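# Roll whiteboard around hallway corner between yellow lines

## Task

Push the wheeled whiteboard around the hallway corner and leave it with each of its four wheels inside the strip bounded by the two yellow floor lines, with no wheel touching the tape. The board must stand upright on its own wheels and not rest against a wall. One or both robots may do the work. At the end, release the board and move the robots away from it. Neither robot may tip over or be left leaning, or the task fails. The result counts only if it stays in place without a robot holding it.

## Robot and tools

ROBOTS. r1 and r2 are identical Hello Robot Stretch 3 units. Each has a base with two drive wheels and a passive omni wheel at the back, a mast carrying a lift, and a telescoping arm that reaches out to the robot's right. The base is 0.33 m long and 0.34 m wide and cannot move sideways. An on-the-spot turn pivots between the drive wheels, 0.05 m behind the front edge. With the arm retracted and the wrist folded, the wrist pokes out up to 0.06 m past the right side and a turn sweeps a 0.28 m radius. An unfolded, level wrist reaches farther. To move the gripper forward or back, drive the base.

FRAMES. Base frame: origin on the floor midway between the drive wheels, x forward, y left, z up. hand_pose is given in this frame, at the point where the closed fingertips meet. With all wrist joints at 0, that hand frame has x up, y pointing back along the arm toward the mast, and z toward the rear. The odometry frame is the base frame as it was when the scene began. Each robot reports only in its own frames. Where the robots are relative to each other shows only in the images, lidar_m, wrist_depth_mm and head_depth_mm.

execute_actions. Arguments: "actions", a list holding one action or none, and optional "cameras". An action is an object keyed by "r1" and/or "r2". Each robot entry may have "base", "joints" and "contact_limits". Everything in one action starts at once, and parts may finish at different times. An action runs at most 15 s.
- base: exactly one key. translate_m is a relative drive in metres from where the base was in the last reported state, forward positive, range -1 to 1. rotate_rad is a relative turn in place in radians, counter-clockwise (left) positive, range -3.2 to 3.2.
- joints: absolute targets, one number per named joint. lift_m 0 to 1.1 (arm height on mast, ±0.004). arm_m 0 to 0.52 (extension, ±0.004). wrist_yaw_rad -1.345 to 4.42 (0 along the arm, positive toward the front, 3.0 folded over the base). wrist_pitch_rad -1.57 to 0.451 (0 level, negative tips the fingers down). wrist_roll_rad -2.911 to 2.911 (0 = fingers level, side by side). gripper_m -0.089 to 0.179 (larger is wider; the actual fingertip gap is 0.007 m smaller when almost shut, 0.025 m smaller fully open, and 0 below 0.007). head_pan_rad -3.953 to 1.73 (0 forward, positive left, -1.57 along the arm). head_tilt_rad -1.53 to 0.419 (0 level, negative down).
- contact_limits: {"arm_m": n} with n a motor_effort percent 1 to 100. The arm motion stops (contact_stop) when the effort reaches about n (or -n while retracting). The limit also caps the arm's holding force until the next action. Too low stops at once. Values above the maximum are cut.
- cameras: a list of r1_head_camera, r1_nav_camera, r1_wrist_camera, r2_head_camera, r2_nav_camera, r2_wrist_camera, or "all". Omitted, null or ["all"] gives all; [] gives none.
An empty actions list only reports state and images. Any unknown key, camera or out-of-range value rejects the whole call and nothing moves. A joint, base or robot left out of an action may still be driving toward an earlier target, even if the status lines do not show it. If a result reports a stop, the remaining calls in that reply are skipped.

wait: "seconds", 0 to 10. No new commands; returns the same report as an empty action.

zoom_image: "camera" and "region" [x0, y0, x1, y1] in pixels from the top-left of that camera's latest full image, at most 504 by 504.

finished_scene: "scene", the current scene number (1 or 2). It cannot be undone; the result states whether the task succeeded. Call it only when the board is parked, released and the robots are clear.

RESULTS. The "pictures" line lists the cameras in image order. base_status and joint_status tell how the last action's motions ended: "done" (for the base, the wheels turned the commanded amount, slip included), "off_target" (stopped short and may still be pushing; for the base, something blocks it), "contact_stop", "time_out", "torque_fault". After the last three the target is dropped. on_its_own covers uncommanded parts; "held at" is the held target, not the position. joint_positions gives readings. motor_effort is percent of maximum, positive toward larger joint values, peak in brackets; readings carry fixed biases and noise. Positive wheel effort pushes forward. base_odometry counts wheel turns, so slipping looks like travel; heading runs -3.142 to 3.142, left positive. turned_by_wheels and turned_by_imu give turn since the last report. base_tilt in degrees, forward and right positive, with a fixed error up to about 4. lidar_m: 12 distances in metres from the base origin, 30 degree sectors, first straight ahead then counter-clockwise (4th left, 7th behind, 10th right), plane 0.17 m above floor, range 0.15 to 12, "-" for nothing; the robot's own parts can hide sectors 5, 6, 9, 10. wrist_depth_mm: 7x7 median depths, 45 to 1000 mm. head_depth_mm: same for the sideways head image, 280 to 4000 mm.

SPEED. With lift_m under 0.30, arm_m under 0.03 and wrist_yaw_rad over 2.54 the base goes up to 0.30 m/s and 1.9 rad/s; otherwise 0.10 m/s and 0.63 rad/s. The two robots' travel for the same command can differ by up to 2.5 cm per metre.

AVOID. Any firm contact between the robots fails the run; once bases touch, even millimetres more is too much. Do not tip a robot: pushing on something rigid with the gripper higher than about 0.45 m, driving while holding or hooking a fixed object, or snagging furniture (especially backing up) can do it. If base_tilt shows a lean, back off in small steps, free the gripper, and lower lift_m to about 0.2. Arm and lift go slack after contact_stop; the base, wrist and head have no contact stop. Long hard loads switch a wrist servo off for 10 s. Fold or unfold the wrist only with lift_m 0.32 to 0.95, wrist_pitch_rad -0.4 and roll near 0; keep pitch at -0.5 or lower when yaw is below -0.4. To grip, command gripper_m below the object's width; to release, at least 0.02 above the contact value. While you think, the robots keep their last command.

Each tool is called after ">>>" by a JSON object that holds its "op" and its "data", one argument or row to a line.

## Session

I'll start by looking at the current state and all the camera images.

>>> {"op": "execute_actions", "data": {
  "actions": []
}}

Scene clock: 0.00 s.
r1.base_odometry: x=+0.000 y=+0.000 heading=+0.000 (m, m, rad; r1's odometry frame)
r1.turned_by_wheels: +0.000 (rad since the last result)
r1.turned_by_imu: +0.000 (rad since the last result)
r1.base_tilt: forward=+1.5 right=+1.0 (deg)
r1.lidar_m: 0.94 1.27 2.66 0.88 0.63 0.60 0.62 0.83 1.62 1.08 0.96 0.92
r1.head_depth_mm: 817 824 831 839 850 849 862 / 858 863 874 879 889 897 908 / 904 910 921 932 937 951 955 / 953 960 973 978 994 1003 1013 / 1012 1026 1028 1043 1053 1064 1075 / 1073 1082 1096 1110 1122 1131 1146 / 1145 1154 1166 1186 1204 1208 1238
r1.base_status: not commanded
r1.joint_positions: lift_m=+0.422 arm_m=-0.001 wrist_yaw_rad=+2.784 wrist_pitch_rad=-0.317 wrist_roll_rad=-0.020 gripper_m=+0.037 head_pan_rad=-0.009 head_tilt_rad=-0.017
r1.joint_status: not commanded
r1.motor_effort: left_wheel=+0 right_wheel=+0 lift_m=+20 arm_m=+0 wrist_yaw_rad=+1 wrist_pitch_rad=+5 wrist_roll_rad=+0 gripper_m=-1 head_pan_rad=+0 head_tilt_rad=+3 (%)
r1.hand_pose: x=+0.0614 y=+0.0773 z=+0.4580 quat_wxyz=(+0.235, +0.700, -0.012, +0.674) (m; r1's base frame)
r1.wrist_depth_mm: 667 897 - - - - - / 717 952 - - - - - / - 992 - - - - - / - 934 - - - - - / - 870 926 905 935 963 954 / - 730 - 740 754 768 782 / 581 - 607 635 616 641 637
r2.base_odometry: x=+0.000 y=+0.000 heading=+0.000 (m, m, rad; r2's odometry frame)
r2.turned_by_wheels: +0.000 (rad since the last result)
r2.turned_by_imu: +0.000 (rad since the last result)
r2.base_tilt: forward=-0.8 right=+1.6 (deg)
r2.lidar_m: 0.79 1.58 0.89 0.76 0.76 0.85 0.73 0.73 0.83 0.76 0.76 0.88
r2.head_depth_mm: 835 842 854 864 875 880 894 / 798 809 816 828 841 848 857 / 768 777 788 793 803 813 823 / 739 749 757 764 773 782 789 / 764 741 739 746 754 757 765 / 1785 1715 1604 1510 1410 1336 1268 / 1982 3133 3710 3755 3827 2867 1970
r2.base_status: not commanded
r2.joint_positions: lift_m=+0.412 arm_m=-0.003 wrist_yaw_rad=+2.966 wrist_pitch_rad=-0.414 wrist_roll_rad=+0.013 gripper_m=+0.037 head_pan_rad=-0.008 head_tilt_rad=-0.021
r2.joint_status: not commanded
r2.motor_effort: left_wheel=+0 right_wheel=+0 lift_m=+34 arm_m=+0 wrist_yaw_rad=+0 wrist_pitch_rad=+8 wrist_roll_rad=+0 gripper_m=+0 head_pan_rad=+0 head_tilt_rad=+3 (%)
r2.hand_pose: x=+0.0179 y=+0.0793 z=+0.4254 quat_wxyz=(+0.206, +0.706, +0.083, +0.672) (m; r2's base frame)
r2.wrist_depth_mm: 605 - 758 821 935 - - / 668 - 812 912 - - - / 704 - 877 - - - - / 751 829 942 943 966 969 950 / 756 800 822 808 799 802 775 / 676 677 - 664 - 669 673 / 586 593 574 586 587 587 591
pictures: r1_head_camera (sideways: a quarter turn clockwise sets it upright), r1_nav_camera (sideways: a quarter turn counterclockwise sets it upright), r1_wrist_camera, r2_head_camera (sideways: a quarter turn clockwise sets it upright), r2_nav_camera (sideways: a quarter turn counterclockwise sets it upright), r2_wrist_camera
Images, in order (width x height): r1_head_camera 896x504, r1_nav_camera 672x504, r1_wrist_camera 644x364, r2_head_camera 896x504, r2_nav_camera 672x504, r2_wrist_camera 644x364.

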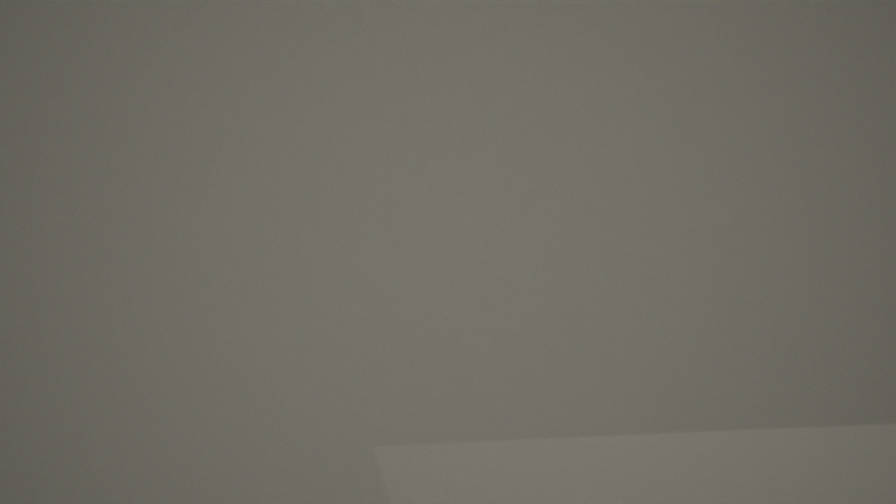

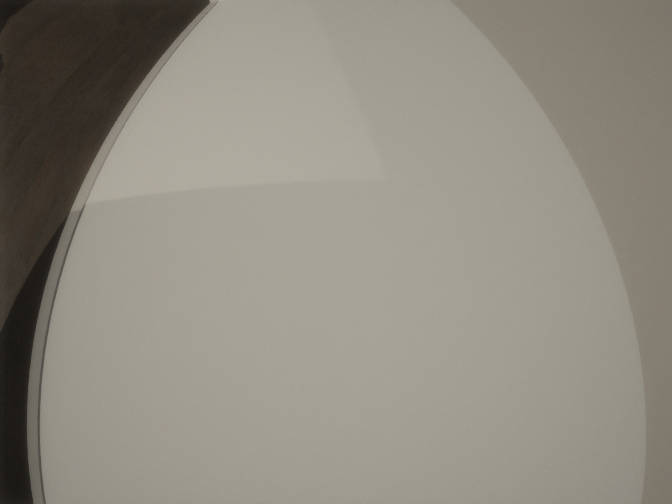

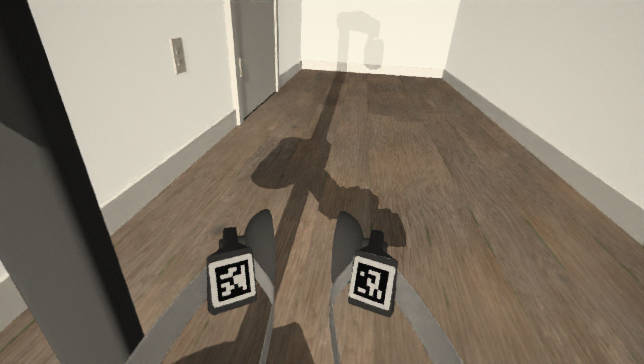

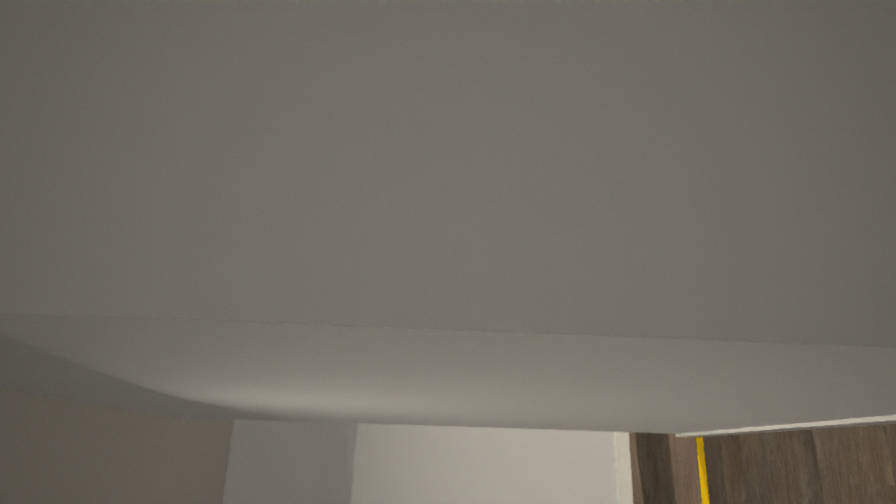

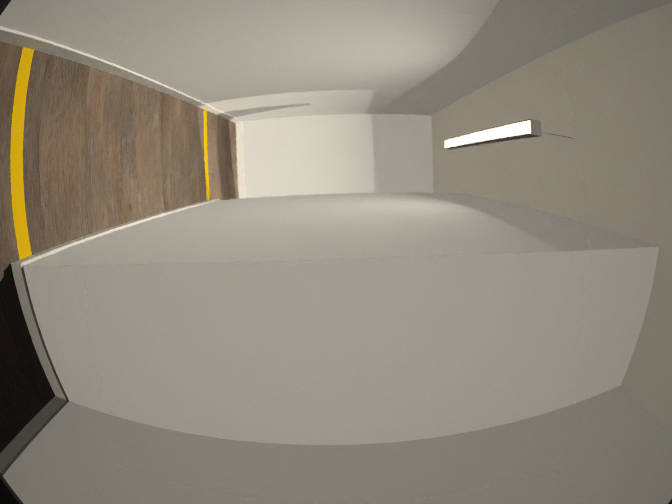

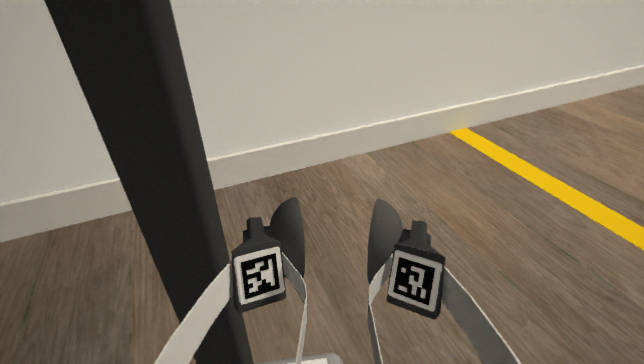

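>>> {"op": "execute_actions", "data": {
  "actions": [
    {"r1": {"joints": {"head_pan_rad": -2.0, "head_tilt_rad": -0.45}}, "r2": {"joints": {"head_pan_rad": -1.1, "head_tilt_rad": -0.45}}}
  ],
  "cameras": ["r1_head_camera", "r1_nav_camera", "r2_head_camera", "r2_nav_camera"]
}}

Scene clock: 4.60 s.
r1.base_odometry: x=+0.000 y=+0.000 heading=+0.000 (m, m, rad; r1's odometry frame)
r1.turned_by_wheels: +0.000 (rad since the last result)
r1.turned_by_imu: +0.000 (rad since the last result)
r1.base_tilt: forward=+1.5 right=+1.0 (deg)
r1.lidar_m: 0.95 1.27 2.67 0.88 0.63 0.60 0.62 0.83 1.62 1.08 0.96 0.92
r1.head_depth_mm: 1931 1931 1935 1925 1894 1606 1317 / 3085 3141 3004 2691 2124 1629 1315 / 2505 2506 - 2886 2130 1626 1321 / - - - 3063 2135 1635 1323 / 2514 2530 2503 2468 2036 1623 1323 / 1382 1382 1373 1370 1357 1441 1331 / 961 953 1014 1104 1232 1393 1336
r1.base_status: not commanded
r1.joint_positions: lift_m=+0.422 arm_m=-0.001 wrist_yaw_rad=+2.784 wrist_pitch_rad=-0.317 wrist_roll_rad=-0.020 gripper_m=+0.037 head_pan_rad=-1.993 head_tilt_rad=-0.444
r1.joint_status: all done
r1.motor_effort: left_wheel=+0(0) right_wheel=+1(0) lift_m=+21(21) arm_m=+0(0) wrist_yaw_rad=+0(1) wrist_pitch_rad=+5(5) wrist_roll_rad=+0(0) gripper_m=+0(1) head_pan_rad=-3(25) head_tilt_rad=-3(30) (%)
r1.hand_pose: x=+0.0614 y=+0.0773 z=+0.4580 quat_wxyz=(+0.235, +0.700, -0.012, +0.674) (m; r1's base frame)
r1.wrist_depth_mm: 679 886 - - - - - / 725 896 - - - - - / - 975 - - - - - / - 958 - - - - - / - 871 923 920 911 948 958 / - 736 - 729 741 765 776 / 574 - 609 611 630 651 647
r2.base_odometry: x=+0.000 y=+0.000 heading=+0.000 (m, m, rad; r2's odometry frame)
r2.turned_by_wheels: +0.000 (rad since the last result)
r2.turned_by_imu: -0.001 (rad since the last result)
r2.base_tilt: forward=-0.7 right=+1.5 (deg)
r2.lidar_m: 0.79 1.59 0.89 0.76 0.76 0.85 0.73 0.73 0.83 0.76 0.76 0.87
r2.head_depth_mm: 587 633 687 750 826 921 1040 / 600 645 701 766 851 947 1071 / 610 658 718 786 873 976 1103 / 622 674 733 805 892 1002 1140 / 634 685 747 824 921 1033 1182 / 645 700 765 847 942 1069 1208 / 659 713 787 870 974 1109 1237
r2.base_status: not commanded
r2.joint_positions: lift_m=+0.412 arm_m=-0.003 wrist_yaw_rad=+2.966 wrist_pitch_rad=-0.414 wrist_roll_rad=+0.013 gripper_m=+0.037 head_pan_rad=-1.093 head_tilt_rad=-0.444
r2.joint_status: all done
r2.motor_effort: left_wheel=+0(0) right_wheel=+0(0) lift_m=+34(34) arm_m=+0(0) wrist_yaw_rad=+0(0) wrist_pitch_rad=+8(8) wrist_roll_rad=+0(1) gripper_m=+0(0) head_pan_rad=-3(37) head_tilt_rad=-3(36) (%)
r2.hand_pose: x=+0.0179 y=+0.0793 z=+0.4254 quat_wxyz=(+0.206, +0.706, +0.083, +0.672) (m; r2's base frame)
r2.wrist_depth_mm: 608 - 777 858 971 - - / 670 - 795 918 - - - / 706 - 886 987 - - - / 765 818 936 987 952 968 971 / 760 783 818 788 809 795 777 / 681 680 - 677 - 673 681 / 573 587 586 579 591 581 592
pictures: r1_head_camera (sideways: a quarter turn clockwise sets it upright), r1_nav_camera (sideways: a quarter turn counterclockwise sets it upright), r2_head_camera (sideways: a quarter turn clockwise sets it upright), r2_nav_camera (sideways: a quarter turn counterclockwise sets it upright)
Images, in order (width x height): r1_head_camera 896x504, r1_nav_camera 672x504, r2_head_camera 896x504, r2_nav_camera 672x504.

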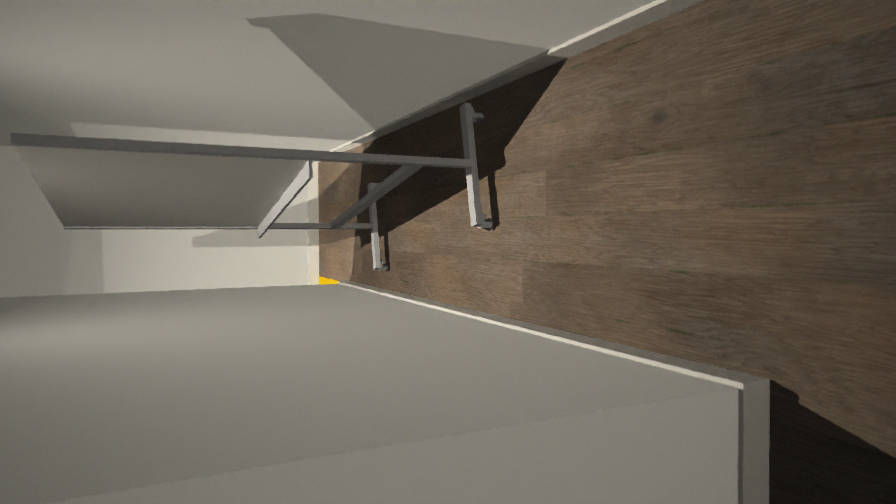

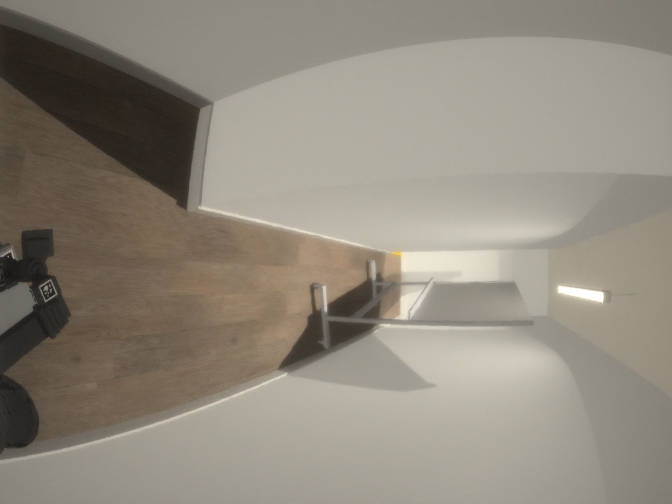

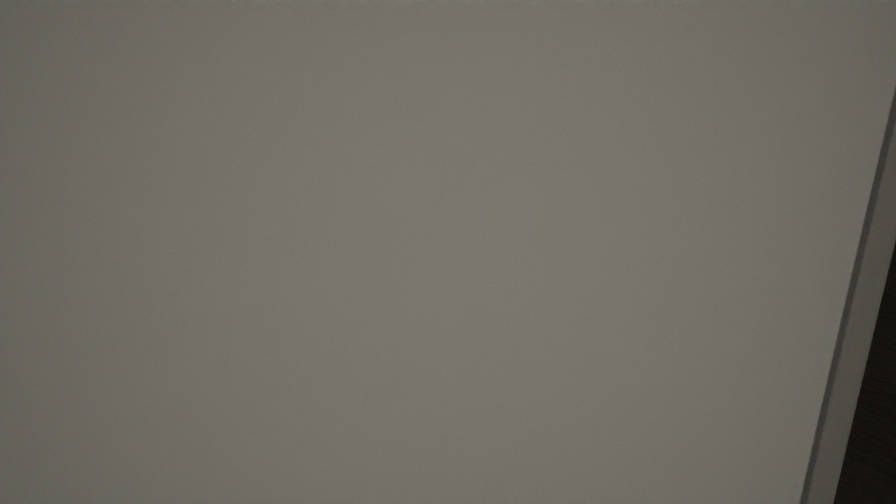

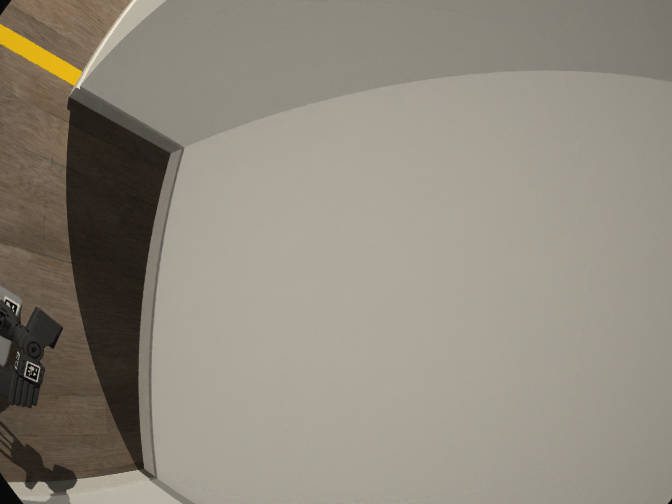

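>>> {"op": "zoom_image", "data": {
  "camera": "r1_head_camera",
  "region": [200, 60, 560, 320]
}}

>>> {"op": "zoom_image", "data": {
  "camera": "r1_head_camera",
  "region": [0, 60, 400, 320]
}}

Region (200, 60, 560, 320) of r1_head_camera's 896x504 image, scaled by 1.400, with more detail than that image has.

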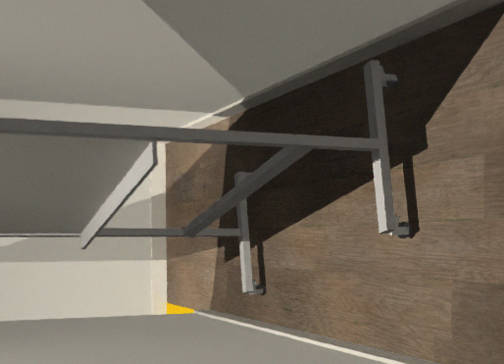

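Region (0, 60, 400, 320) of r1_head_camera's 896x504 image, scaled by 1.260, with more detail than that image has; it fills the top 328 rows of this view, and the rest is white.

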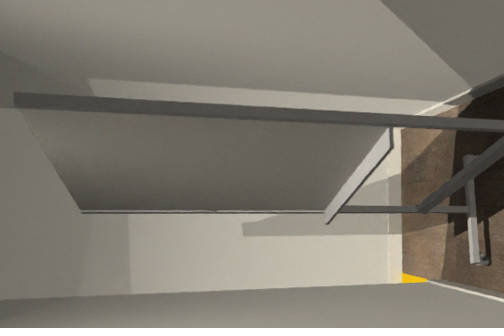

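>>> {"op": "execute_actions", "data": {
  "actions": [
    {"r1": {"base": {"rotate_rad": -1.98}, "joints": {"lift_m": 0.28, "head_pan_rad": 0.0, "head_tilt_rad": -0.5}}, "r2": {"base": {"rotate_rad": 0.46}, "joints": {"lift_m": 0.28, "head_pan_rad": -0.18, "head_tilt_rad": -0.5}}}
  ],
  "cameras": ["r1_head_camera", "r2_head_camera"]
}}

Scene clock: 127.87 s.
r1.base_odometry: x=+0.000 y=+0.000 heading=-1.980 (m, m, rad; r1's odometry frame)
r1.turned_by_wheels: -1.980 (rad since the last result)
r1.turned_by_imu: -1.994 (rad since the last result)
r1.base_tilt: forward=+1.4 right=+1.0 (deg)
r1.lidar_m: 1.08 1.08 0.93 0.92 0.98 1.43 1.68 0.79 0.61 0.60 0.64 0.95
r1.head_depth_mm: 2011 1998 1986 2002 1859 1546 1275 / 2932 2877 3232 2588 1987 1549 1280 / 2416 2558 3803 2556 1981 1559 1276 / - - - 2779 1994 1555 1284 / 2294 2305 2334 2350 1924 1567 1279 / 1327 1337 1334 1337 1351 1446 1282 / 930 934 1026 1127 1274 1436 1289
r1.base_status: done
r1.joint_positions: lift_m=+0.280 arm_m=-0.001 wrist_yaw_rad=+2.784 wrist_pitch_rad=-0.318 wrist_roll_rad=-0.020 gripper_m=+0.037 head_pan_rad=-0.007 head_tilt_rad=-0.494
r1.joint_status: all done
r1.motor_effort: left_wheel=+2(15) right_wheel=-2(8) lift_m=+19(19) arm_m=+0(0) wrist_yaw_rad=+0(0) wrist_pitch_rad=+5(5) wrist_roll_rad=+0(0) gripper_m=+1(1) head_pan_rad=+3(30) head_tilt_rad=-3(14) (%)
r1.hand_pose: x=+0.0614 y=+0.0772 z=+0.3159 quat_wxyz=(+0.235, +0.700, -0.012, +0.674) (m; r1's base frame)
r1.wrist_depth_mm: 753 792 832 909 - - 871 / 776 834 911 994 - - 872 / - 875 957 - - - 913 / - 839 853 888 912 903 868 / - 639 689 677 705 707 720 / - 548 - 546 554 561 573 / 434 - - 464 468 469 482
r2.base_odometry: x=+0.000 y=+0.000 heading=+0.460 (m, m, rad; r2's odometry frame)
r2.turned_by_wheels: +0.460 (rad since the last result)
r2.turned_by_imu: +0.454 (rad since the last result)
r2.base_tilt: forward=-0.8 right=+1.6 (deg)
r2.lidar_m: 1.79 0.93 0.77 0.76 0.85 0.73 0.73 0.81 0.77 0.76 0.85 0.79
r2.head_depth_mm: 614 672 740 832 933 1079 1229 / 652 689 742 823 939 1074 1216 / 1236 1151 1083 1021 993 1108 1221 / 3419 3599 3575 2551 1869 1527 1272 / 3382 3655 3861 2631 1913 1514 1261 / 3344 3609 3402 2599 1877 1516 1257 / 2321 2341 2375 2295 1882 1498 1248
r2.base_status: done
r2.joint_positions: lift_m=+0.280 arm_m=-0.003 wrist_yaw_rad=+2.966 wrist_pitch_rad=-0.414 wrist_roll_rad=+0.013 gripper_m=+0.037 head_pan_rad=-0.187 head_tilt_rad=-0.494
r2.joint_status: all done
r2.motor_effort: left_wheel=-3(11) right_wheel=+2(6) lift_m=+30(32) arm_m=+0(0) wrist_yaw_rad=+0(0) wrist_pitch_rad=+8(9) wrist_roll_rad=+0(1) gripper_m=+0(0) head_pan_rad=+3(36) head_tilt_rad=-3(11) (%)
r2.hand_pose: x=+0.0179 y=+0.0792 z=+0.2936 quat_wxyz=(+0.206, +0.706, +0.083, +0.672) (m; r2's base frame)
r2.wrist_depth_mm: 791 - 764 762 757 749 736 / 840 - 843 832 819 816 819 / 848 - 906 873 875 872 832 / 731 724 738 720 727 724 716 / 600 604 615 597 624 588 606 / 514 506 - 531 - 499 508 / 464 - - - 438 438 442
pictures: r1_head_camera (sideways: a quarter turn clockwise sets it upright), r2_head_camera (sideways: a quarter turn clockwise sets it upright)
Images, in order (width x height): r1_head_camera 896x504, r2_head_camera 896x504.

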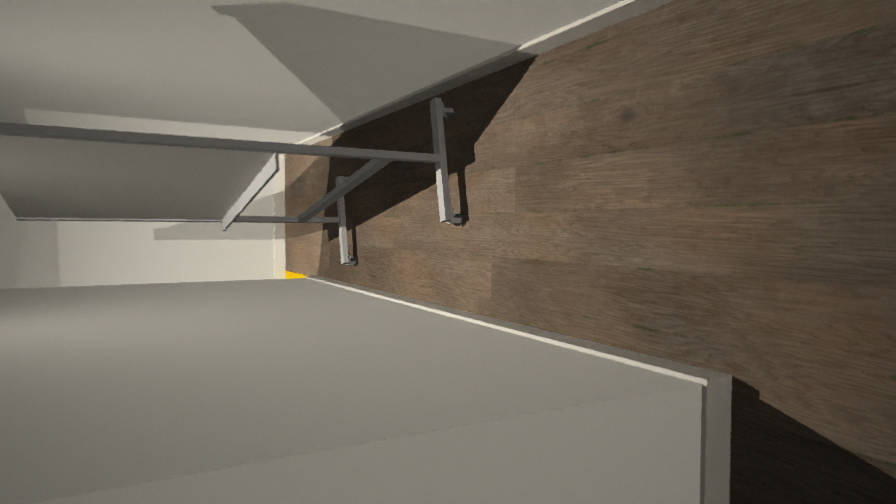

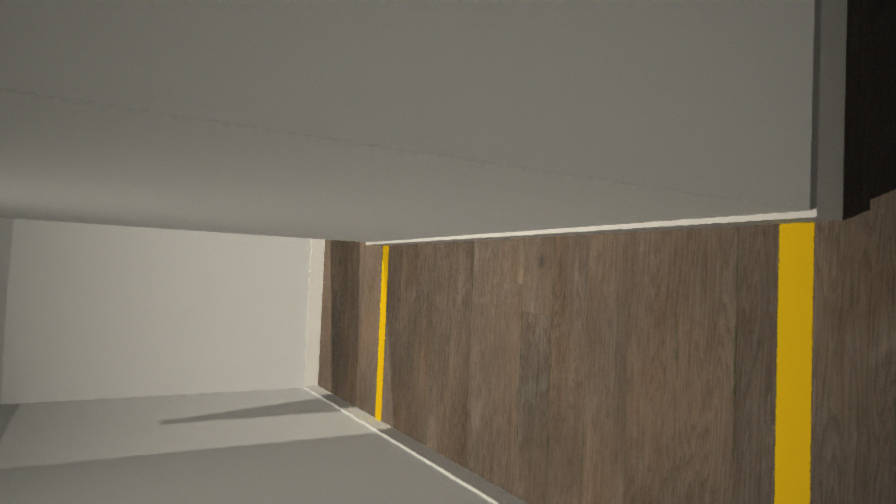

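>>> {"op": "execute_actions", "data": {
  "actions": [
    {"r1": {"base": {"translate_m": 1.0}, "joints": {"head_tilt_rad": -0.7}}, "r2": {"base": {"translate_m": 1.0}}}
  ],
  "cameras": ["r1_head_camera"]
}}

Scene clock: 161.93 s.
r1.base_odometry: x=-0.398 y=-0.918 heading=-1.980 (m, m, rad; r1's odometry frame)
r1.turned_by_wheels: +0.000 (rad since the last result)
r1.turned_by_imu: +0.008 (rad since the last result)
r1.base_tilt: forward=+1.4 right=+1.1 (deg)
r1.lidar_m: 0.78 0.35 0.28 0.27 0.88 1.30 1.99 0.90 0.71 0.69 0.75 1.10
r1.head_depth_mm: 1177 1299 2156 1988 1634 1356 1167 / 1521 1571 2718 1837 1631 1355 1164 / 2140 3824 2588 2028 1627 1352 1166 / 3637 3803 2721 2024 1635 1365 1168 / 1603 1659 1715 1765 1558 1355 1165 / 953 969 988 1002 1024 1052 1059 / 676 684 692 700 712 722 735
r1.base_status: done
r1.joint_positions: lift_m=+0.280 arm_m=-0.001 wrist_yaw_rad=+2.784 wrist_pitch_rad=-0.318 wrist_roll_rad=-0.020 gripper_m=+0.037 head_pan_rad=-0.007 head_tilt_rad=-0.692
r1.joint_status: all done
r1.motor_effort: left_wheel=+1(14) right_wheel=-1(4) lift_m=+20(19) arm_m=+0(0) wrist_yaw_rad=+0(0) wrist_pitch_rad=+6(5) wrist_roll_rad=+0(0) gripper_m=+0(0) head_pan_rad=+2(3) head_tilt_rad=-3(20) (%)
r1.hand_pose: x=+0.0614 y=+0.0772 z=+0.3158 quat_wxyz=(+0.235, +0.700, -0.012, +0.674) (m; r1's base frame)
r1.wrist_depth_mm: 674 724 291 296 318 349 384 / 707 754 528 320 349 382 419 / - 820 860 346 382 410 465 / - 826 757 378 420 469 535 / - 645 659 411 469 530 597 / - 533 - 447 520 540 574 / 424 - - 455 466 475 489
r2.base_odometry: x=+0.896 y=+0.444 heading=+0.460 (m, m, rad; r2's odometry frame)
r2.turned_by_wheels: +0.000 (rad since the last result)
r2.turned_by_imu: +0.003 (rad since the last result)
r2.base_tilt: forward=-0.8 right=+1.7 (deg)
r2.lidar_m: 1.35 0.71 0.58 0.58 0.64 1.03 1.71 1.15 0.34 0.34 0.38 0.60
r2.head_depth_mm: 970 940 916 894 871 855 838 / 1441 1374 1323 1273 1233 1202 1162 / 2545 2734 2983 2255 1880 1526 1279 / 2547 2835 3021 2652 1919 1524 1269 / 2535 2812 3045 2611 1917 1530 1258 / 2455 2639 2816 2459 1910 1524 1256 / 1704 1755 1800 1846 1764 1501 1252
r2.base_status: done
r2.joint_positions: lift_m=+0.280 arm_m=-0.003 wrist_yaw_rad=+2.966 wrist_pitch_rad=-0.414 wrist_roll_rad=+0.013 gripper_m=+0.037 head_pan_rad=-0.187 head_tilt_rad=-0.495
r2.joint_status: not commanded
r2.motor_effort: left_wheel=-4(10) right_wheel=+2(8) lift_m=+30(32) arm_m=+0(0) wrist_yaw_rad=+0(0) wrist_pitch_rad=+9(8) wrist_roll_rad=+1(1) gripper_m=+1(0) head_pan_rad=+2(5) head_tilt_rad=-3(3) (%)
r2.hand_pose: x=+0.0179 y=+0.0792 z=+0.2936 quat_wxyz=(+0.206, +0.706, +0.083, +0.672) (m; r2's base frame)
r2.wrist_depth_mm: 600 - 596 587 587 572 559 / 652 - 640 637 647 623 624 / 737 - 710 696 679 680 693 / 732 722 730 732 731 700 713 / 598 597 620 591 617 599 611 / 514 506 - 530 - 517 508 / 461 - - - 439 441 445
pictures: r1_head_camera (sideways: a quarter turn clockwise sets it upright)
Images, in order (width x height): r1_head_camera 896x504.

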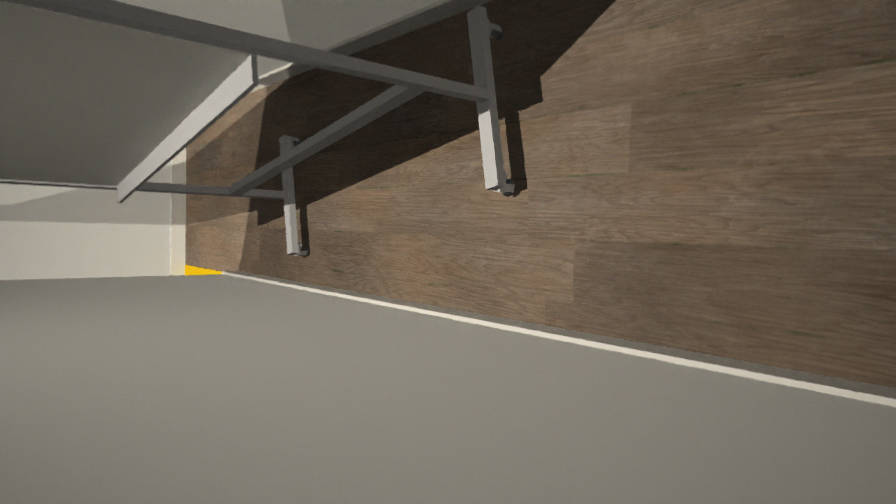

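>>> {"op": "zoom_image", "data": {
  "camera": "r1_head_camera",
  "region": [380, 0, 600, 220]
}}

Region (380, 0, 600, 220) of r1_head_camera's 896x504 image, scaled by 2.291, with more detail than that image has.

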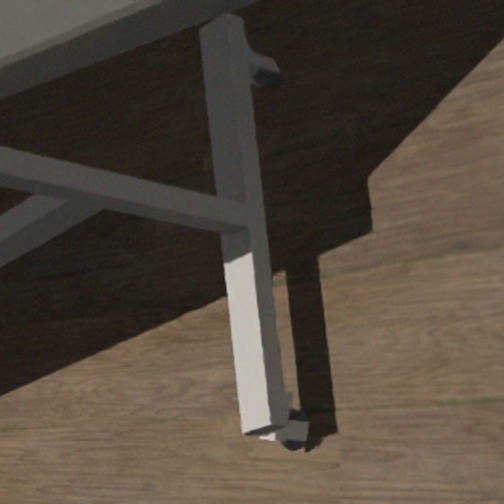

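>>> {"op": "execute_actions", "data": {
  "actions": [
    {"r1": {"base": {"translate_m": 0.62}, "joints": {"head_tilt_rad": -0.9, "head_pan_rad": -0.35}}, "r2": {"base": {"translate_m": 1.0}}}
  ],
  "cameras": ["r1_head_camera"]
}}

Scene clock: 216.43 s.
r1.base_odometry: x=-0.644 y=-1.486 heading=-1.980 (m, m, rad; r1's odometry frame)
r1.turned_by_wheels: +0.000 (rad since the last result)
r1.turned_by_imu: +0.005 (rad since the last result)
r1.base_tilt: forward=+1.5 right=+1.0 (deg)
r1.lidar_m: 0.59 0.27 0.21 0.21 0.23 0.33 2.14 0.98 0.77 0.76 0.81 0.81
r1.head_depth_mm: 699 1215 1347 1464 1419 1253 1105 / 744 830 1503 1585 1433 1249 1110 / 874 953 1963 1588 1406 1247 1111 / 1049 2221 1912 1663 1401 1248 1109 / 1273 2502 1986 1663 1419 1246 1112 / 2896 2422 1988 1659 1429 1239 1094 / 3064 2425 1866 1437 1118 913 773
r1.base_status: done
r1.joint_positions: lift_m=+0.280 arm_m=-0.001 wrist_yaw_rad=+2.784 wrist_pitch_rad=-0.318 wrist_roll_rad=-0.020 gripper_m=+0.037 head_pan_rad=-0.343 head_tilt_rad=-0.890
r1.joint_status: all done
r1.motor_effort: left_wheel=+0(11) right_wheel=+0(7) lift_m=+19(19) arm_m=+0(0) wrist_yaw_rad=+0(0) wrist_pitch_rad=+6(5) wrist_roll_rad=+0(0) gripper_m=+1(0) head_pan_rad=-2(20) head_tilt_rad=-6(25) (%)
r1.hand_pose: x=+0.0614 y=+0.0772 z=+0.3158 quat_wxyz=(+0.235, +0.700, -0.012, +0.674) (m; r1's base frame)
r1.wrist_depth_mm: 197 207 221 237 255 278 304 / 210 222 237 254 278 302 332 / - 237 256 279 304 334 372 / - 257 279 305 339 374 423 / - 278 299 327 375 423 482 / - 307 - 370 426 461 534 / 301 - - 394 432 475 480
r2.base_odometry: x=+1.792 y=+0.887 heading=+0.460 (m, m, rad; r2's odometry frame)
r2.turned_by_wheels: +0.000 (rad since the last result)
r2.turned_by_imu: +0.003 (rad since the last result)
r2.base_tilt: forward=-0.7 right=+1.5 (deg)
r2.lidar_m: 0.90 0.47 0.40 0.39 0.44 0.70 1.22 0.64 0.53 0.53 0.59 0.95
r2.head_depth_mm: 1724 1891 2066 2338 1785 1341 1231 / 1736 1889 2076 2287 1981 1553 1284 / 1716 1875 2066 2283 1973 1543 1271 / 1723 1868 2077 2303 1949 1527 1263 / 1704 1880 2058 2280 1935 1525 1268 / 1668 1762 1847 1963 1777 1515 1260 / 1141 1167 1206 1236 1278 1316 1209
r2.base_status: done
r2.joint_positions: lift_m=+0.280 arm_m=-0.003 wrist_yaw_rad=+2.966 wrist_pitch_rad=-0.414 wrist_roll_rad=+0.013 gripper_m=+0.037 head_pan_rad=-0.187 head_tilt_rad=-0.495
r2.joint_status: not commanded
r2.motor_effort: left_wheel=-3(8) right_wheel=+3(9) lift_m=+30(31) arm_m=+0(0) wrist_yaw_rad=+0(0) wrist_pitch_rad=+8(8) wrist_roll_rad=+1(0) gripper_m=+1(0) head_pan_rad=+3(2) head_tilt_rad=-3(2) (%)
r2.hand_pose: x=+0.0179 y=+0.0792 z=+0.2936 quat_wxyz=(+0.206, +0.706, +0.083, +0.672) (m; r2's base frame)
r2.wrist_depth_mm: 417 - 412 405 398 395 399 / 455 - 448 445 433 430 424 / 507 - 492 486 474 464 467 / 552 551 535 533 545 519 519 / 585 576 561 567 560 560 562 / 506 511 - 523 - 503 502 / 459 - - - 438 438 439
pictures: r1_head_camera (sideways: a quarter turn clockwise sets it upright)
Images, in order (width x height): r1_head_camera 896x504.

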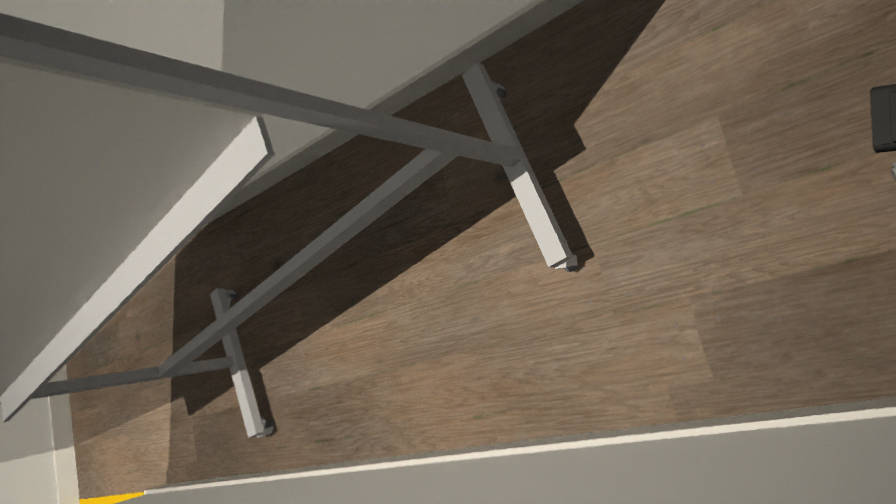

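>>> {"op": "execute_actions", "data": {
  "actions": [
    {"r1": {"base": {"rotate_rad": -0.105}, "joints": {"lift_m": 0.335, "wrist_yaw_rad": 1.72, "arm_m": 0.3, "gripper_m": 0.12, "wrist_roll_rad": 0.0, "head_pan_rad": -0.6, "head_tilt_rad": -1.0}}, "r2": {"base": {"translate_m": 0.9}}}
  ],
  "cameras": ["r1_head_camera", "r1_wrist_camera", "r2_nav_camera"]
}}

Scene clock: 227.47 s.
r1.base_odometry: x=-0.644 y=-1.486 heading=-2.085 (m, m, rad; r1's odometry frame)
r1.turned_by_wheels: -0.105 (rad since the last result)
r1.turned_by_imu: -0.106 (rad since the last result)
r1.base_tilt: forward=+1.5 right=+1.0 (deg)
r1.lidar_m: 0.82 0.30 0.22 0.21 0.22 0.30 2.99 1.08 0.79 0.76 0.78 0.81
r1.head_depth_mm: 803 899 1032 1210 1337 1209 1134 / 894 1018 1188 1419 1356 1214 1113 / 1012 1178 1405 1523 1359 1214 1130 / 1163 1375 1676 1514 1361 1212 1130 / 749 892 1665 1508 1363 1212 1098 / 826 1949 1741 1532 1356 1217 1093 / 937 2115 1746 1546 1347 1210 929
r1.base_status: done
r1.joint_positions: lift_m=+0.335 arm_m=+0.300 wrist_yaw_rad=+1.720 wrist_pitch_rad=-0.318 wrist_roll_rad=-0.004 gripper_m=+0.120 head_pan_rad=-0.593 head_tilt_rad=-0.988
r1.joint_status: all done
r1.motor_effort: left_wheel=+2(12) right_wheel=-2(8) lift_m=+23(25) arm_m=+2(1) wrist_yaw_rad=+0(1) wrist_pitch_rad=+5(5) wrist_roll_rad=+1(0) gripper_m=+0(80) head_pan_rad=-3(16) head_tilt_rad=-6(19) (%)
r1.hand_pose: x=+0.2119 y=-0.4098 z=+0.3706 quat_wxyz=(+0.541, +0.601, -0.369, +0.457) (m; r1's base frame)
r1.wrist_depth_mm: 659 920 - - - 746 462 / 659 904 - - - 730 446 / 680 932 - - - 710 440 / 686 905 990 734 - 694 431 / 660 785 741 750 775 633 424 / 596 - 605 629 616 573 416 / 500 518 515 516 528 508 411
r2.base_odometry: x=+2.599 y=+1.287 heading=+0.460 (m, m, rad; r2's odometry frame)
r2.turned_by_wheels: +0.000 (rad since the last result)
r2.turned_by_imu: +0.003 (rad since the last result)
r2.base_tilt: forward=-0.8 right=+1.7 (deg)
r2.lidar_m: 0.50 0.27 0.22 0.22 0.25 0.40 1.61 0.85 0.71 0.70 1.44 1.20
r2.head_depth_mm: 964 1058 1163 1296 1471 1569 1291 / 963 1051 1163 1306 1476 1557 1280 / 966 1054 1169 1298 1471 1548 1278 / 967 1066 1165 1299 1471 1540 1266 / 963 1052 1169 1300 1467 1519 1268 / 931 972 1018 1066 1121 1180 1196 / 629 643 664 684 706 733 759
r2.base_status: done
r2.joint_positions: lift_m=+0.280 arm_m=-0.003 wrist_yaw_rad=+2.966 wrist_pitch_rad=-0.415 wrist_roll_rad=+0.013 gripper_m=+0.037 head_pan_rad=-0.187 head_tilt_rad=-0.495
r2.joint_status: not commanded
r2.motor_effort: left_wheel=-3(7) right_wheel=+3(8) lift_m=+32(31) arm_m=+0(0) wrist_yaw_rad=+0(1) wrist_pitch_rad=+8(9) wrist_roll_rad=+1(1) gripper_m=+0(1) head_pan_rad=+3(3) head_tilt_rad=-3(3) (%)
r2.hand_pose: x=+0.0179 y=+0.0792 z=+0.2936 quat_wxyz=(+0.206, +0.706, +0.083, +0.672) (m; r2's base frame)
r2.wrist_depth_mm: 252 - 244 240 238 235 234 / 278 - 268 265 261 258 255 / 301 - 295 287 285 279 277 / 337 339 324 320 315 309 306 / 379 372 352 357 343 345 344 / 412 405 - 393 - 381 382 / 448 - - - 421 421 416
pictures: r1_head_camera (sideways: a quarter turn clockwise sets it upright), r1_wrist_camera, r2_nav_camera (sideways: a quarter turn counterclockwise sets it upright)
Images, in order (width x height): r1_head_camera 896x504, r1_wrist_camera 644x364, r2_nav_camera 672x504.

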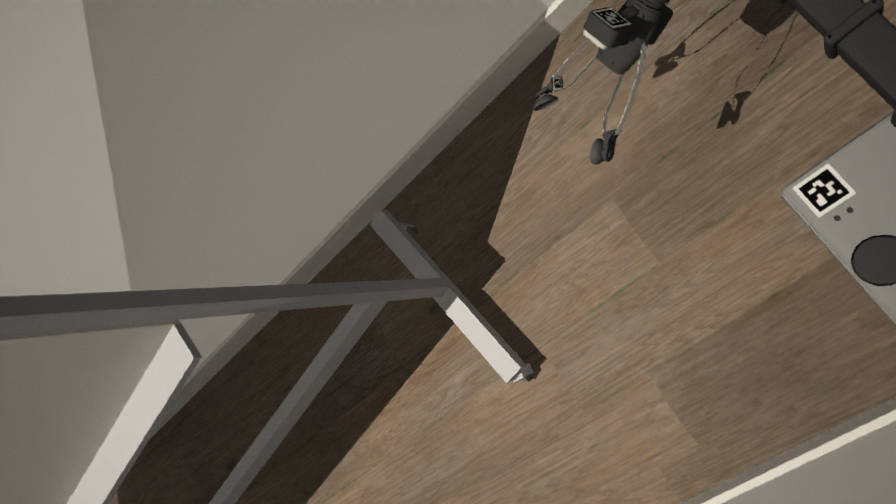

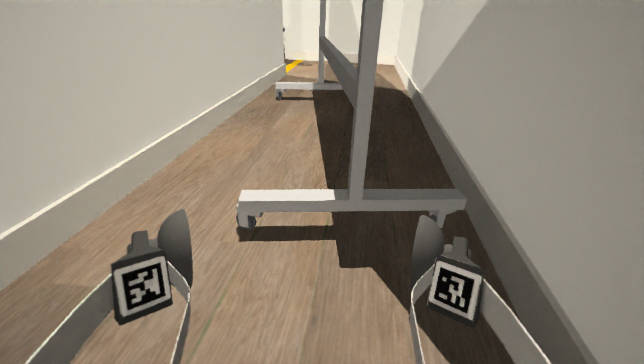

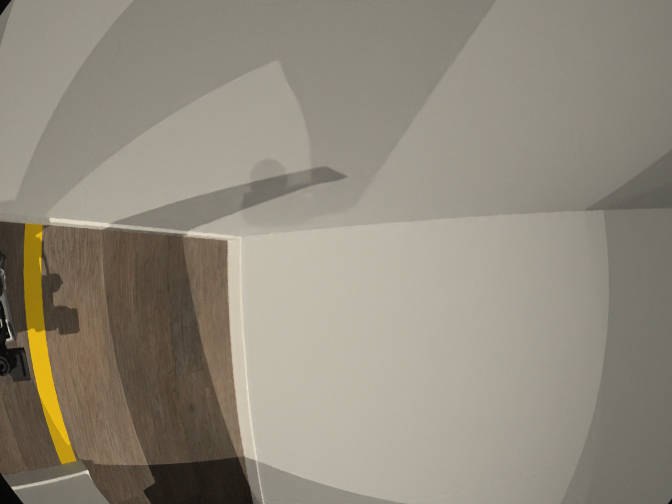

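>>> {"op": "execute_actions", "data": {
  "actions": [
    {"r1": {"base": {"translate_m": 0.46}, "joints": {"arm_m": 0.312, "wrist_pitch_rad": 0.0, "head_pan_rad": -0.9, "head_tilt_rad": -1.1}}, "r2": {"base": {"rotate_rad": -0.187}, "joints": {"lift_m": 0.335, "wrist_yaw_rad": 1.57, "arm_m": 0.3, "gripper_m": 0.12, "wrist_roll_rad": 0.0, "head_pan_rad": -0.9, "head_tilt_rad": -0.8}}}
  ],
  "cameras": ["r1_head_camera", "r1_wrist_camera", "r2_head_camera"]
}}

Scene clock: 244.73 s.
r1.base_odometry: x=-0.870 y=-1.887 heading=-2.085 (m, m, rad; r1's odometry frame)
r1.turned_by_wheels: +0.000 (rad since the last result)
r1.turned_by_imu: +0.002 (rad since the last result)
r1.base_tilt: forward=+1.5 right=+1.0 (deg)
r1.lidar_m: 0.81 0.30 0.22 0.21 0.22 0.30 0.83 1.07 0.79 0.76 0.48 1.08
r1.head_depth_mm: 713 830 1000 1198 1314 1194 1105 / 766 908 1109 1363 1312 1222 1099 / 451 571 1131 1410 1321 1217 - / 469 572 764 1390 1272 1210 - / 497 615 1542 1403 1308 1187 1110 / 526 663 1597 1421 1302 1192 1095 / 562 700 1622 1438 1311 1192 900
r1.base_status: done
r1.joint_positions: lift_m=+0.335 arm_m=+0.312 wrist_yaw_rad=+1.720 wrist_pitch_rad=-0.027 wrist_roll_rad=-0.004 gripper_m=+0.120 head_pan_rad=-0.893 head_tilt_rad=-1.087
r1.joint_status: all done
r1.motor_effort: left_wheel=+2(9) right_wheel=-1(4) lift_m=+22(23) arm_m=+2(6) wrist_yaw_rad=-1(0) wrist_pitch_rad=+11(11) wrist_roll_rad=+2(1) gripper_m=-1(1) head_pan_rad=-3(18) head_tilt_rad=-7(20) (%)
r1.hand_pose: x=+0.2313 y=-0.4188 z=+0.4425 quat_wxyz=(+0.470, +0.541, -0.453, +0.531) (m; r1's base frame)
r1.wrist_depth_mm: 677 897 - 158 - 716 440 / 660 925 - 156 - 705 430 / 681 925 - 155 - 697 424 / 688 941 - 157 - 687 415 / 692 904 - 163 - 676 423 / 682 - 966 170 882 613 413 / 650 716 727 177 739 690 417
r2.base_odometry: x=+2.599 y=+1.287 heading=+0.273 (m, m, rad; r2's odometry frame)
r2.turned_by_wheels: -0.187 (rad since the last result)
r2.turned_by_imu: -0.187 (rad since the last result)
r2.base_tilt: forward=-0.7 right=+1.7 (deg)
r2.lidar_m: 0.83 0.31 0.23 0.22 0.23 0.32 0.89 0.98 0.73 0.70 0.73 1.23
r2.head_depth_mm: 1553 2712 2043 852 992 1119 1159 / 2129 2527 2121 1808 1141 1245 1132 / 1837 2204 2242 1793 1504 1290 1123 / 1610 1870 2072 1775 1482 1275 1120 / 1440 1639 1934 1767 1474 1267 1110 / 1279 1455 1666 1740 1457 1259 1111 / 1179 1306 1481 1642 1452 1254 1102
r2.base_status: done
r2.joint_positions: lift_m=+0.335 arm_m=+0.300 wrist_yaw_rad=+1.571 wrist_pitch_rad=-0.415 wrist_roll_rad=+0.002 gripper_m=+0.120 head_pan_rad=-0.893 head_tilt_rad=-0.790
r2.joint_status: all done
r2.motor_effort: left_wheel=+3(12) right_wheel=-2(6) lift_m=+38(37) arm_m=+4(5) wrist_yaw_rad=-1(2) wrist_pitch_rad=+9(9) wrist_roll_rad=+0(0) gripper_m=+1(81) head_pan_rad=-2(39) head_tilt_rad=-6(34) (%)
r2.hand_pose: x=+0.2034 y=-0.4447 z=+0.3483 quat_wxyz=(+0.592, +0.593, -0.386, +0.386) (m; r2's base frame)
r2.wrist_depth_mm: 847 - - - - - - / 831 - - - - - - / 838 - - - - - - / 786 818 799 826 829 827 833 / 661 703 668 675 693 711 686 / 579 593 576 582 572 - 574 / 497 501 497 495 502 499 493
pictures: r1_head_camera (sideways: a quarter turn clockwise sets it upright), r1_wrist_camera, r2_head_camera (sideways: a quarter turn clockwise sets it upright)
Images, in order (width x height): r1_head_camera 896x504, r1_wrist_camera 644x364, r2_head_camera 896x504.

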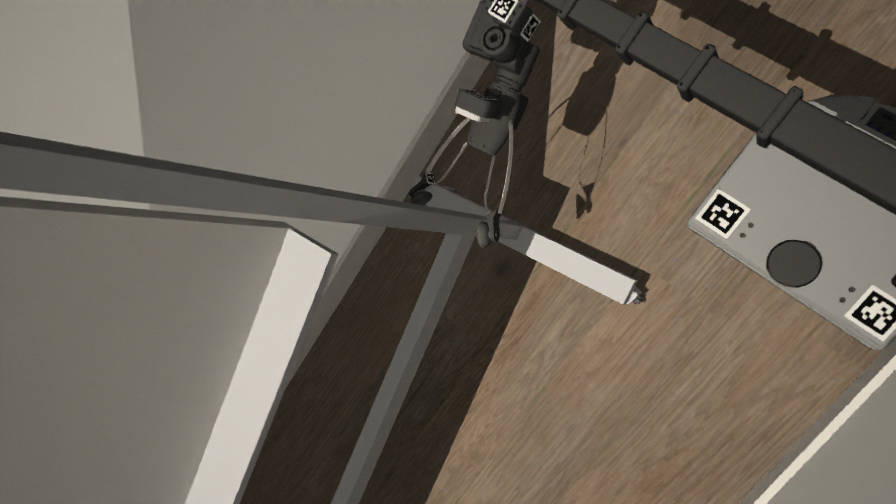

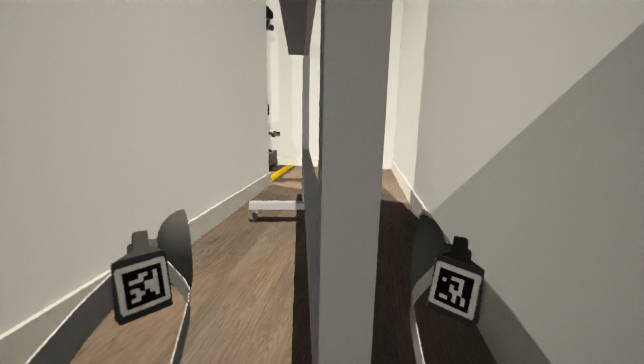

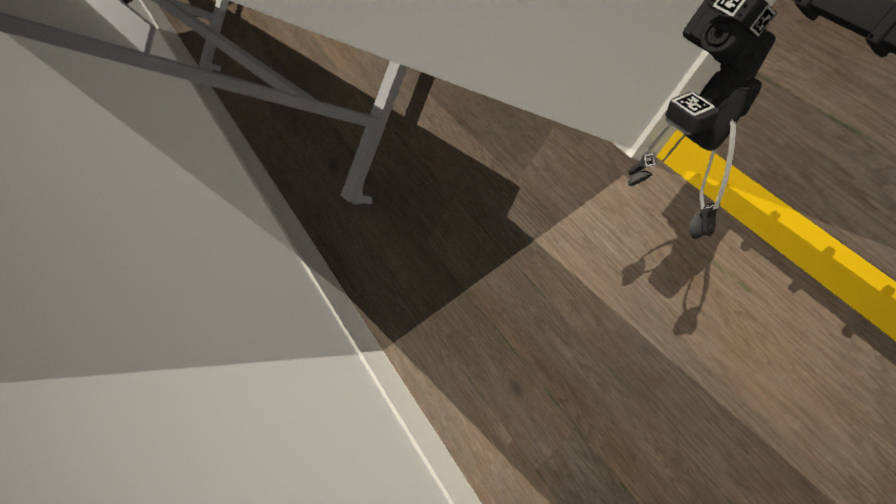

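>>> {"op": "execute_actions", "data": {
  "actions": [
    {"r1": {"base": {"translate_m": 0.02}, "joints": {"arm_m": 0.334, "gripper_m": 0.015}}, "r2": {"joints": {"wrist_pitch_rad": 0.0}}}
  ],
  "cameras": ["r1_head_camera", "r1_wrist_camera"]
}}

Scene clock: 260.13 s.
r1.base_odometry: x=-0.880 y=-1.904 heading=-2.084 (m, m, rad; r1's odometry frame)
r1.turned_by_wheels: +0.001 (rad since the last result)
r1.turned_by_imu: +0.001 (rad since the last result)
r1.base_tilt: forward=+1.4 right=+1.0 (deg)
r1.lidar_m: 0.81 0.30 0.22 0.21 0.22 0.30 0.83 1.07 0.78 0.76 0.47 1.08
r1.head_depth_mm: 716 831 997 1201 1331 1185 1104 / 730 904 1105 1345 1315 1217 1092 / 446 537 760 1396 1314 1217 - / 465 568 664 1414 1277 1211 - / 493 608 1539 1403 1308 1196 1111 / 523 655 1572 1426 1304 1188 1090 / 557 695 1624 1442 1300 1185 896
r1.base_status: done
r1.joint_positions: lift_m=+0.335 arm_m=+0.334 wrist_yaw_rad=+1.723 wrist_pitch_rad=-0.027 wrist_roll_rad=-0.004 gripper_m=+0.015 head_pan_rad=-0.893 head_tilt_rad=-1.087
r1.joint_status: all done
r1.on_its_own: right_wheel is at rest, and its effort (-19) is outside its rest range (-18 to +18)
r1.motor_effort: left_wheel=+12(11) right_wheel=-19(19) lift_m=+23(22) arm_m=+2(3) wrist_yaw_rad=-3(4) wrist_pitch_rad=+10(10) wrist_roll_rad=+1(1) gripper_m=-11(85) head_pan_rad=-2(3) head_tilt_rad=-6(7) (%)
r1.hand_pose: x=+0.2312 y=-0.4400 z=+0.4426 quat_wxyz=(+0.469, +0.542, -0.452, +0.531) (m; r1's base frame)
r1.wrist_depth_mm: 678 955 - 125 - 696 410 / 687 946 - 129 - 683 408 / 692 957 - 133 - 664 398 / 696 982 - 138 - 634 400 / 711 989 - 143 - 640 393 / 715 890 - 148 948 633 388 / 697 706 715 156 750 601 388
r2.base_odometry: x=+2.599 y=+1.287 heading=+0.273 (m, m, rad; r2's odometry frame)
r2.turned_by_wheels: +0.000 (rad since the last result)
r2.turned_by_imu: -0.001 (rad since the last result)
r2.base_tilt: forward=-0.8 right=+1.6 (deg)
r2.lidar_m: 0.83 0.31 0.23 0.22 0.23 0.32 0.89 0.99 0.73 0.70 0.73 1.23
r2.head_depth_mm: 1539 2712 2046 852 996 1119 1164 / 2123 2565 2120 1814 1147 1237 1136 / 1830 2198 2237 1781 1507 1266 1128 / 1603 1874 2099 1772 1491 1275 1118 / 1425 1625 1914 1776 1482 1269 1117 / 1295 1444 1653 1754 1476 1263 1110 / 1178 1313 1473 1647 1439 1254 1109
r2.base_status: not commanded
r2.joint_positions: lift_m=+0.335 arm_m=+0.300 wrist_yaw_rad=+1.571 wrist_pitch_rad=-0.028 wrist_roll_rad=+0.002 gripper_m=+0.120 head_pan_rad=-0.893 head_tilt_rad=-0.790
r2.joint_status: all done
r2.motor_effort: left_wheel=+2(3) right_wheel=-2(2) lift_m=+38(38) arm_m=+4(4) wrist_yaw_rad=-1(1) wrist_pitch_rad=+17(16) wrist_roll_rad=+0(0) gripper_m=+0(1) head_pan_rad=-3(3) head_tilt_rad=-6(6) (%)
r2.hand_pose: x=+0.2341 y=-0.4446 z=+0.4424 quat_wxyz=(+0.507, +0.507, -0.493, +0.493) (m; r2's base frame)
r2.wrist_depth_mm: 823 - - - - - - / 820 - - - - - - / 828 - - - - - - / 830 - - - - - - / 843 - - - - - - / 847 996 - 990 - - - / 755 753 772 764 784 793 805
pictures: r1_head_camera (sideways: a quarter turn clockwise sets it upright), r1_wrist_camera
Images, in order (width x height): r1_head_camera 896x504, r1_wrist_camera 644x364.

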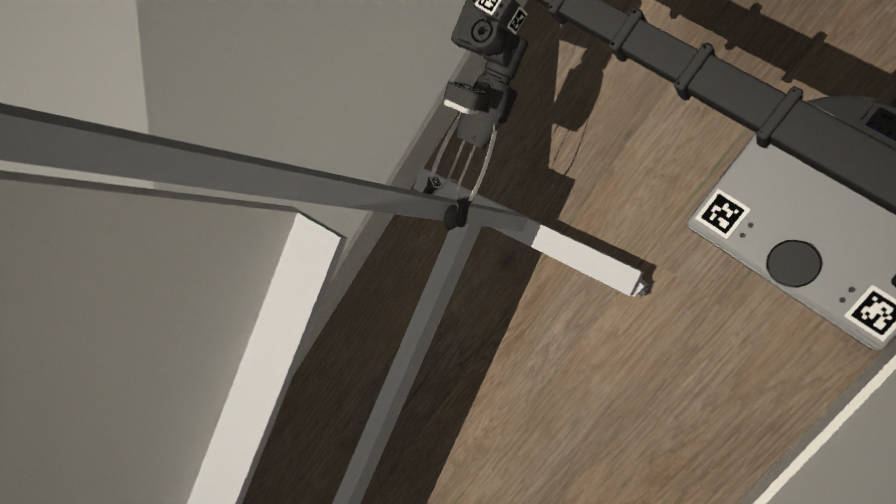

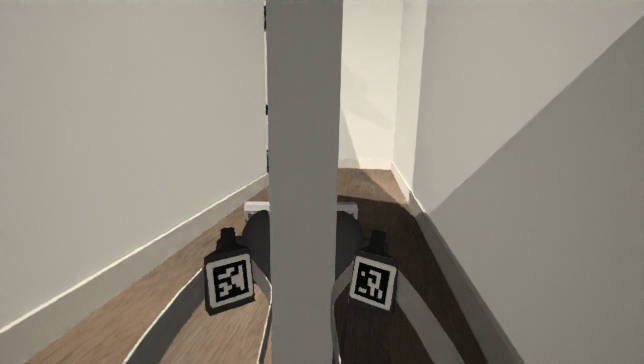

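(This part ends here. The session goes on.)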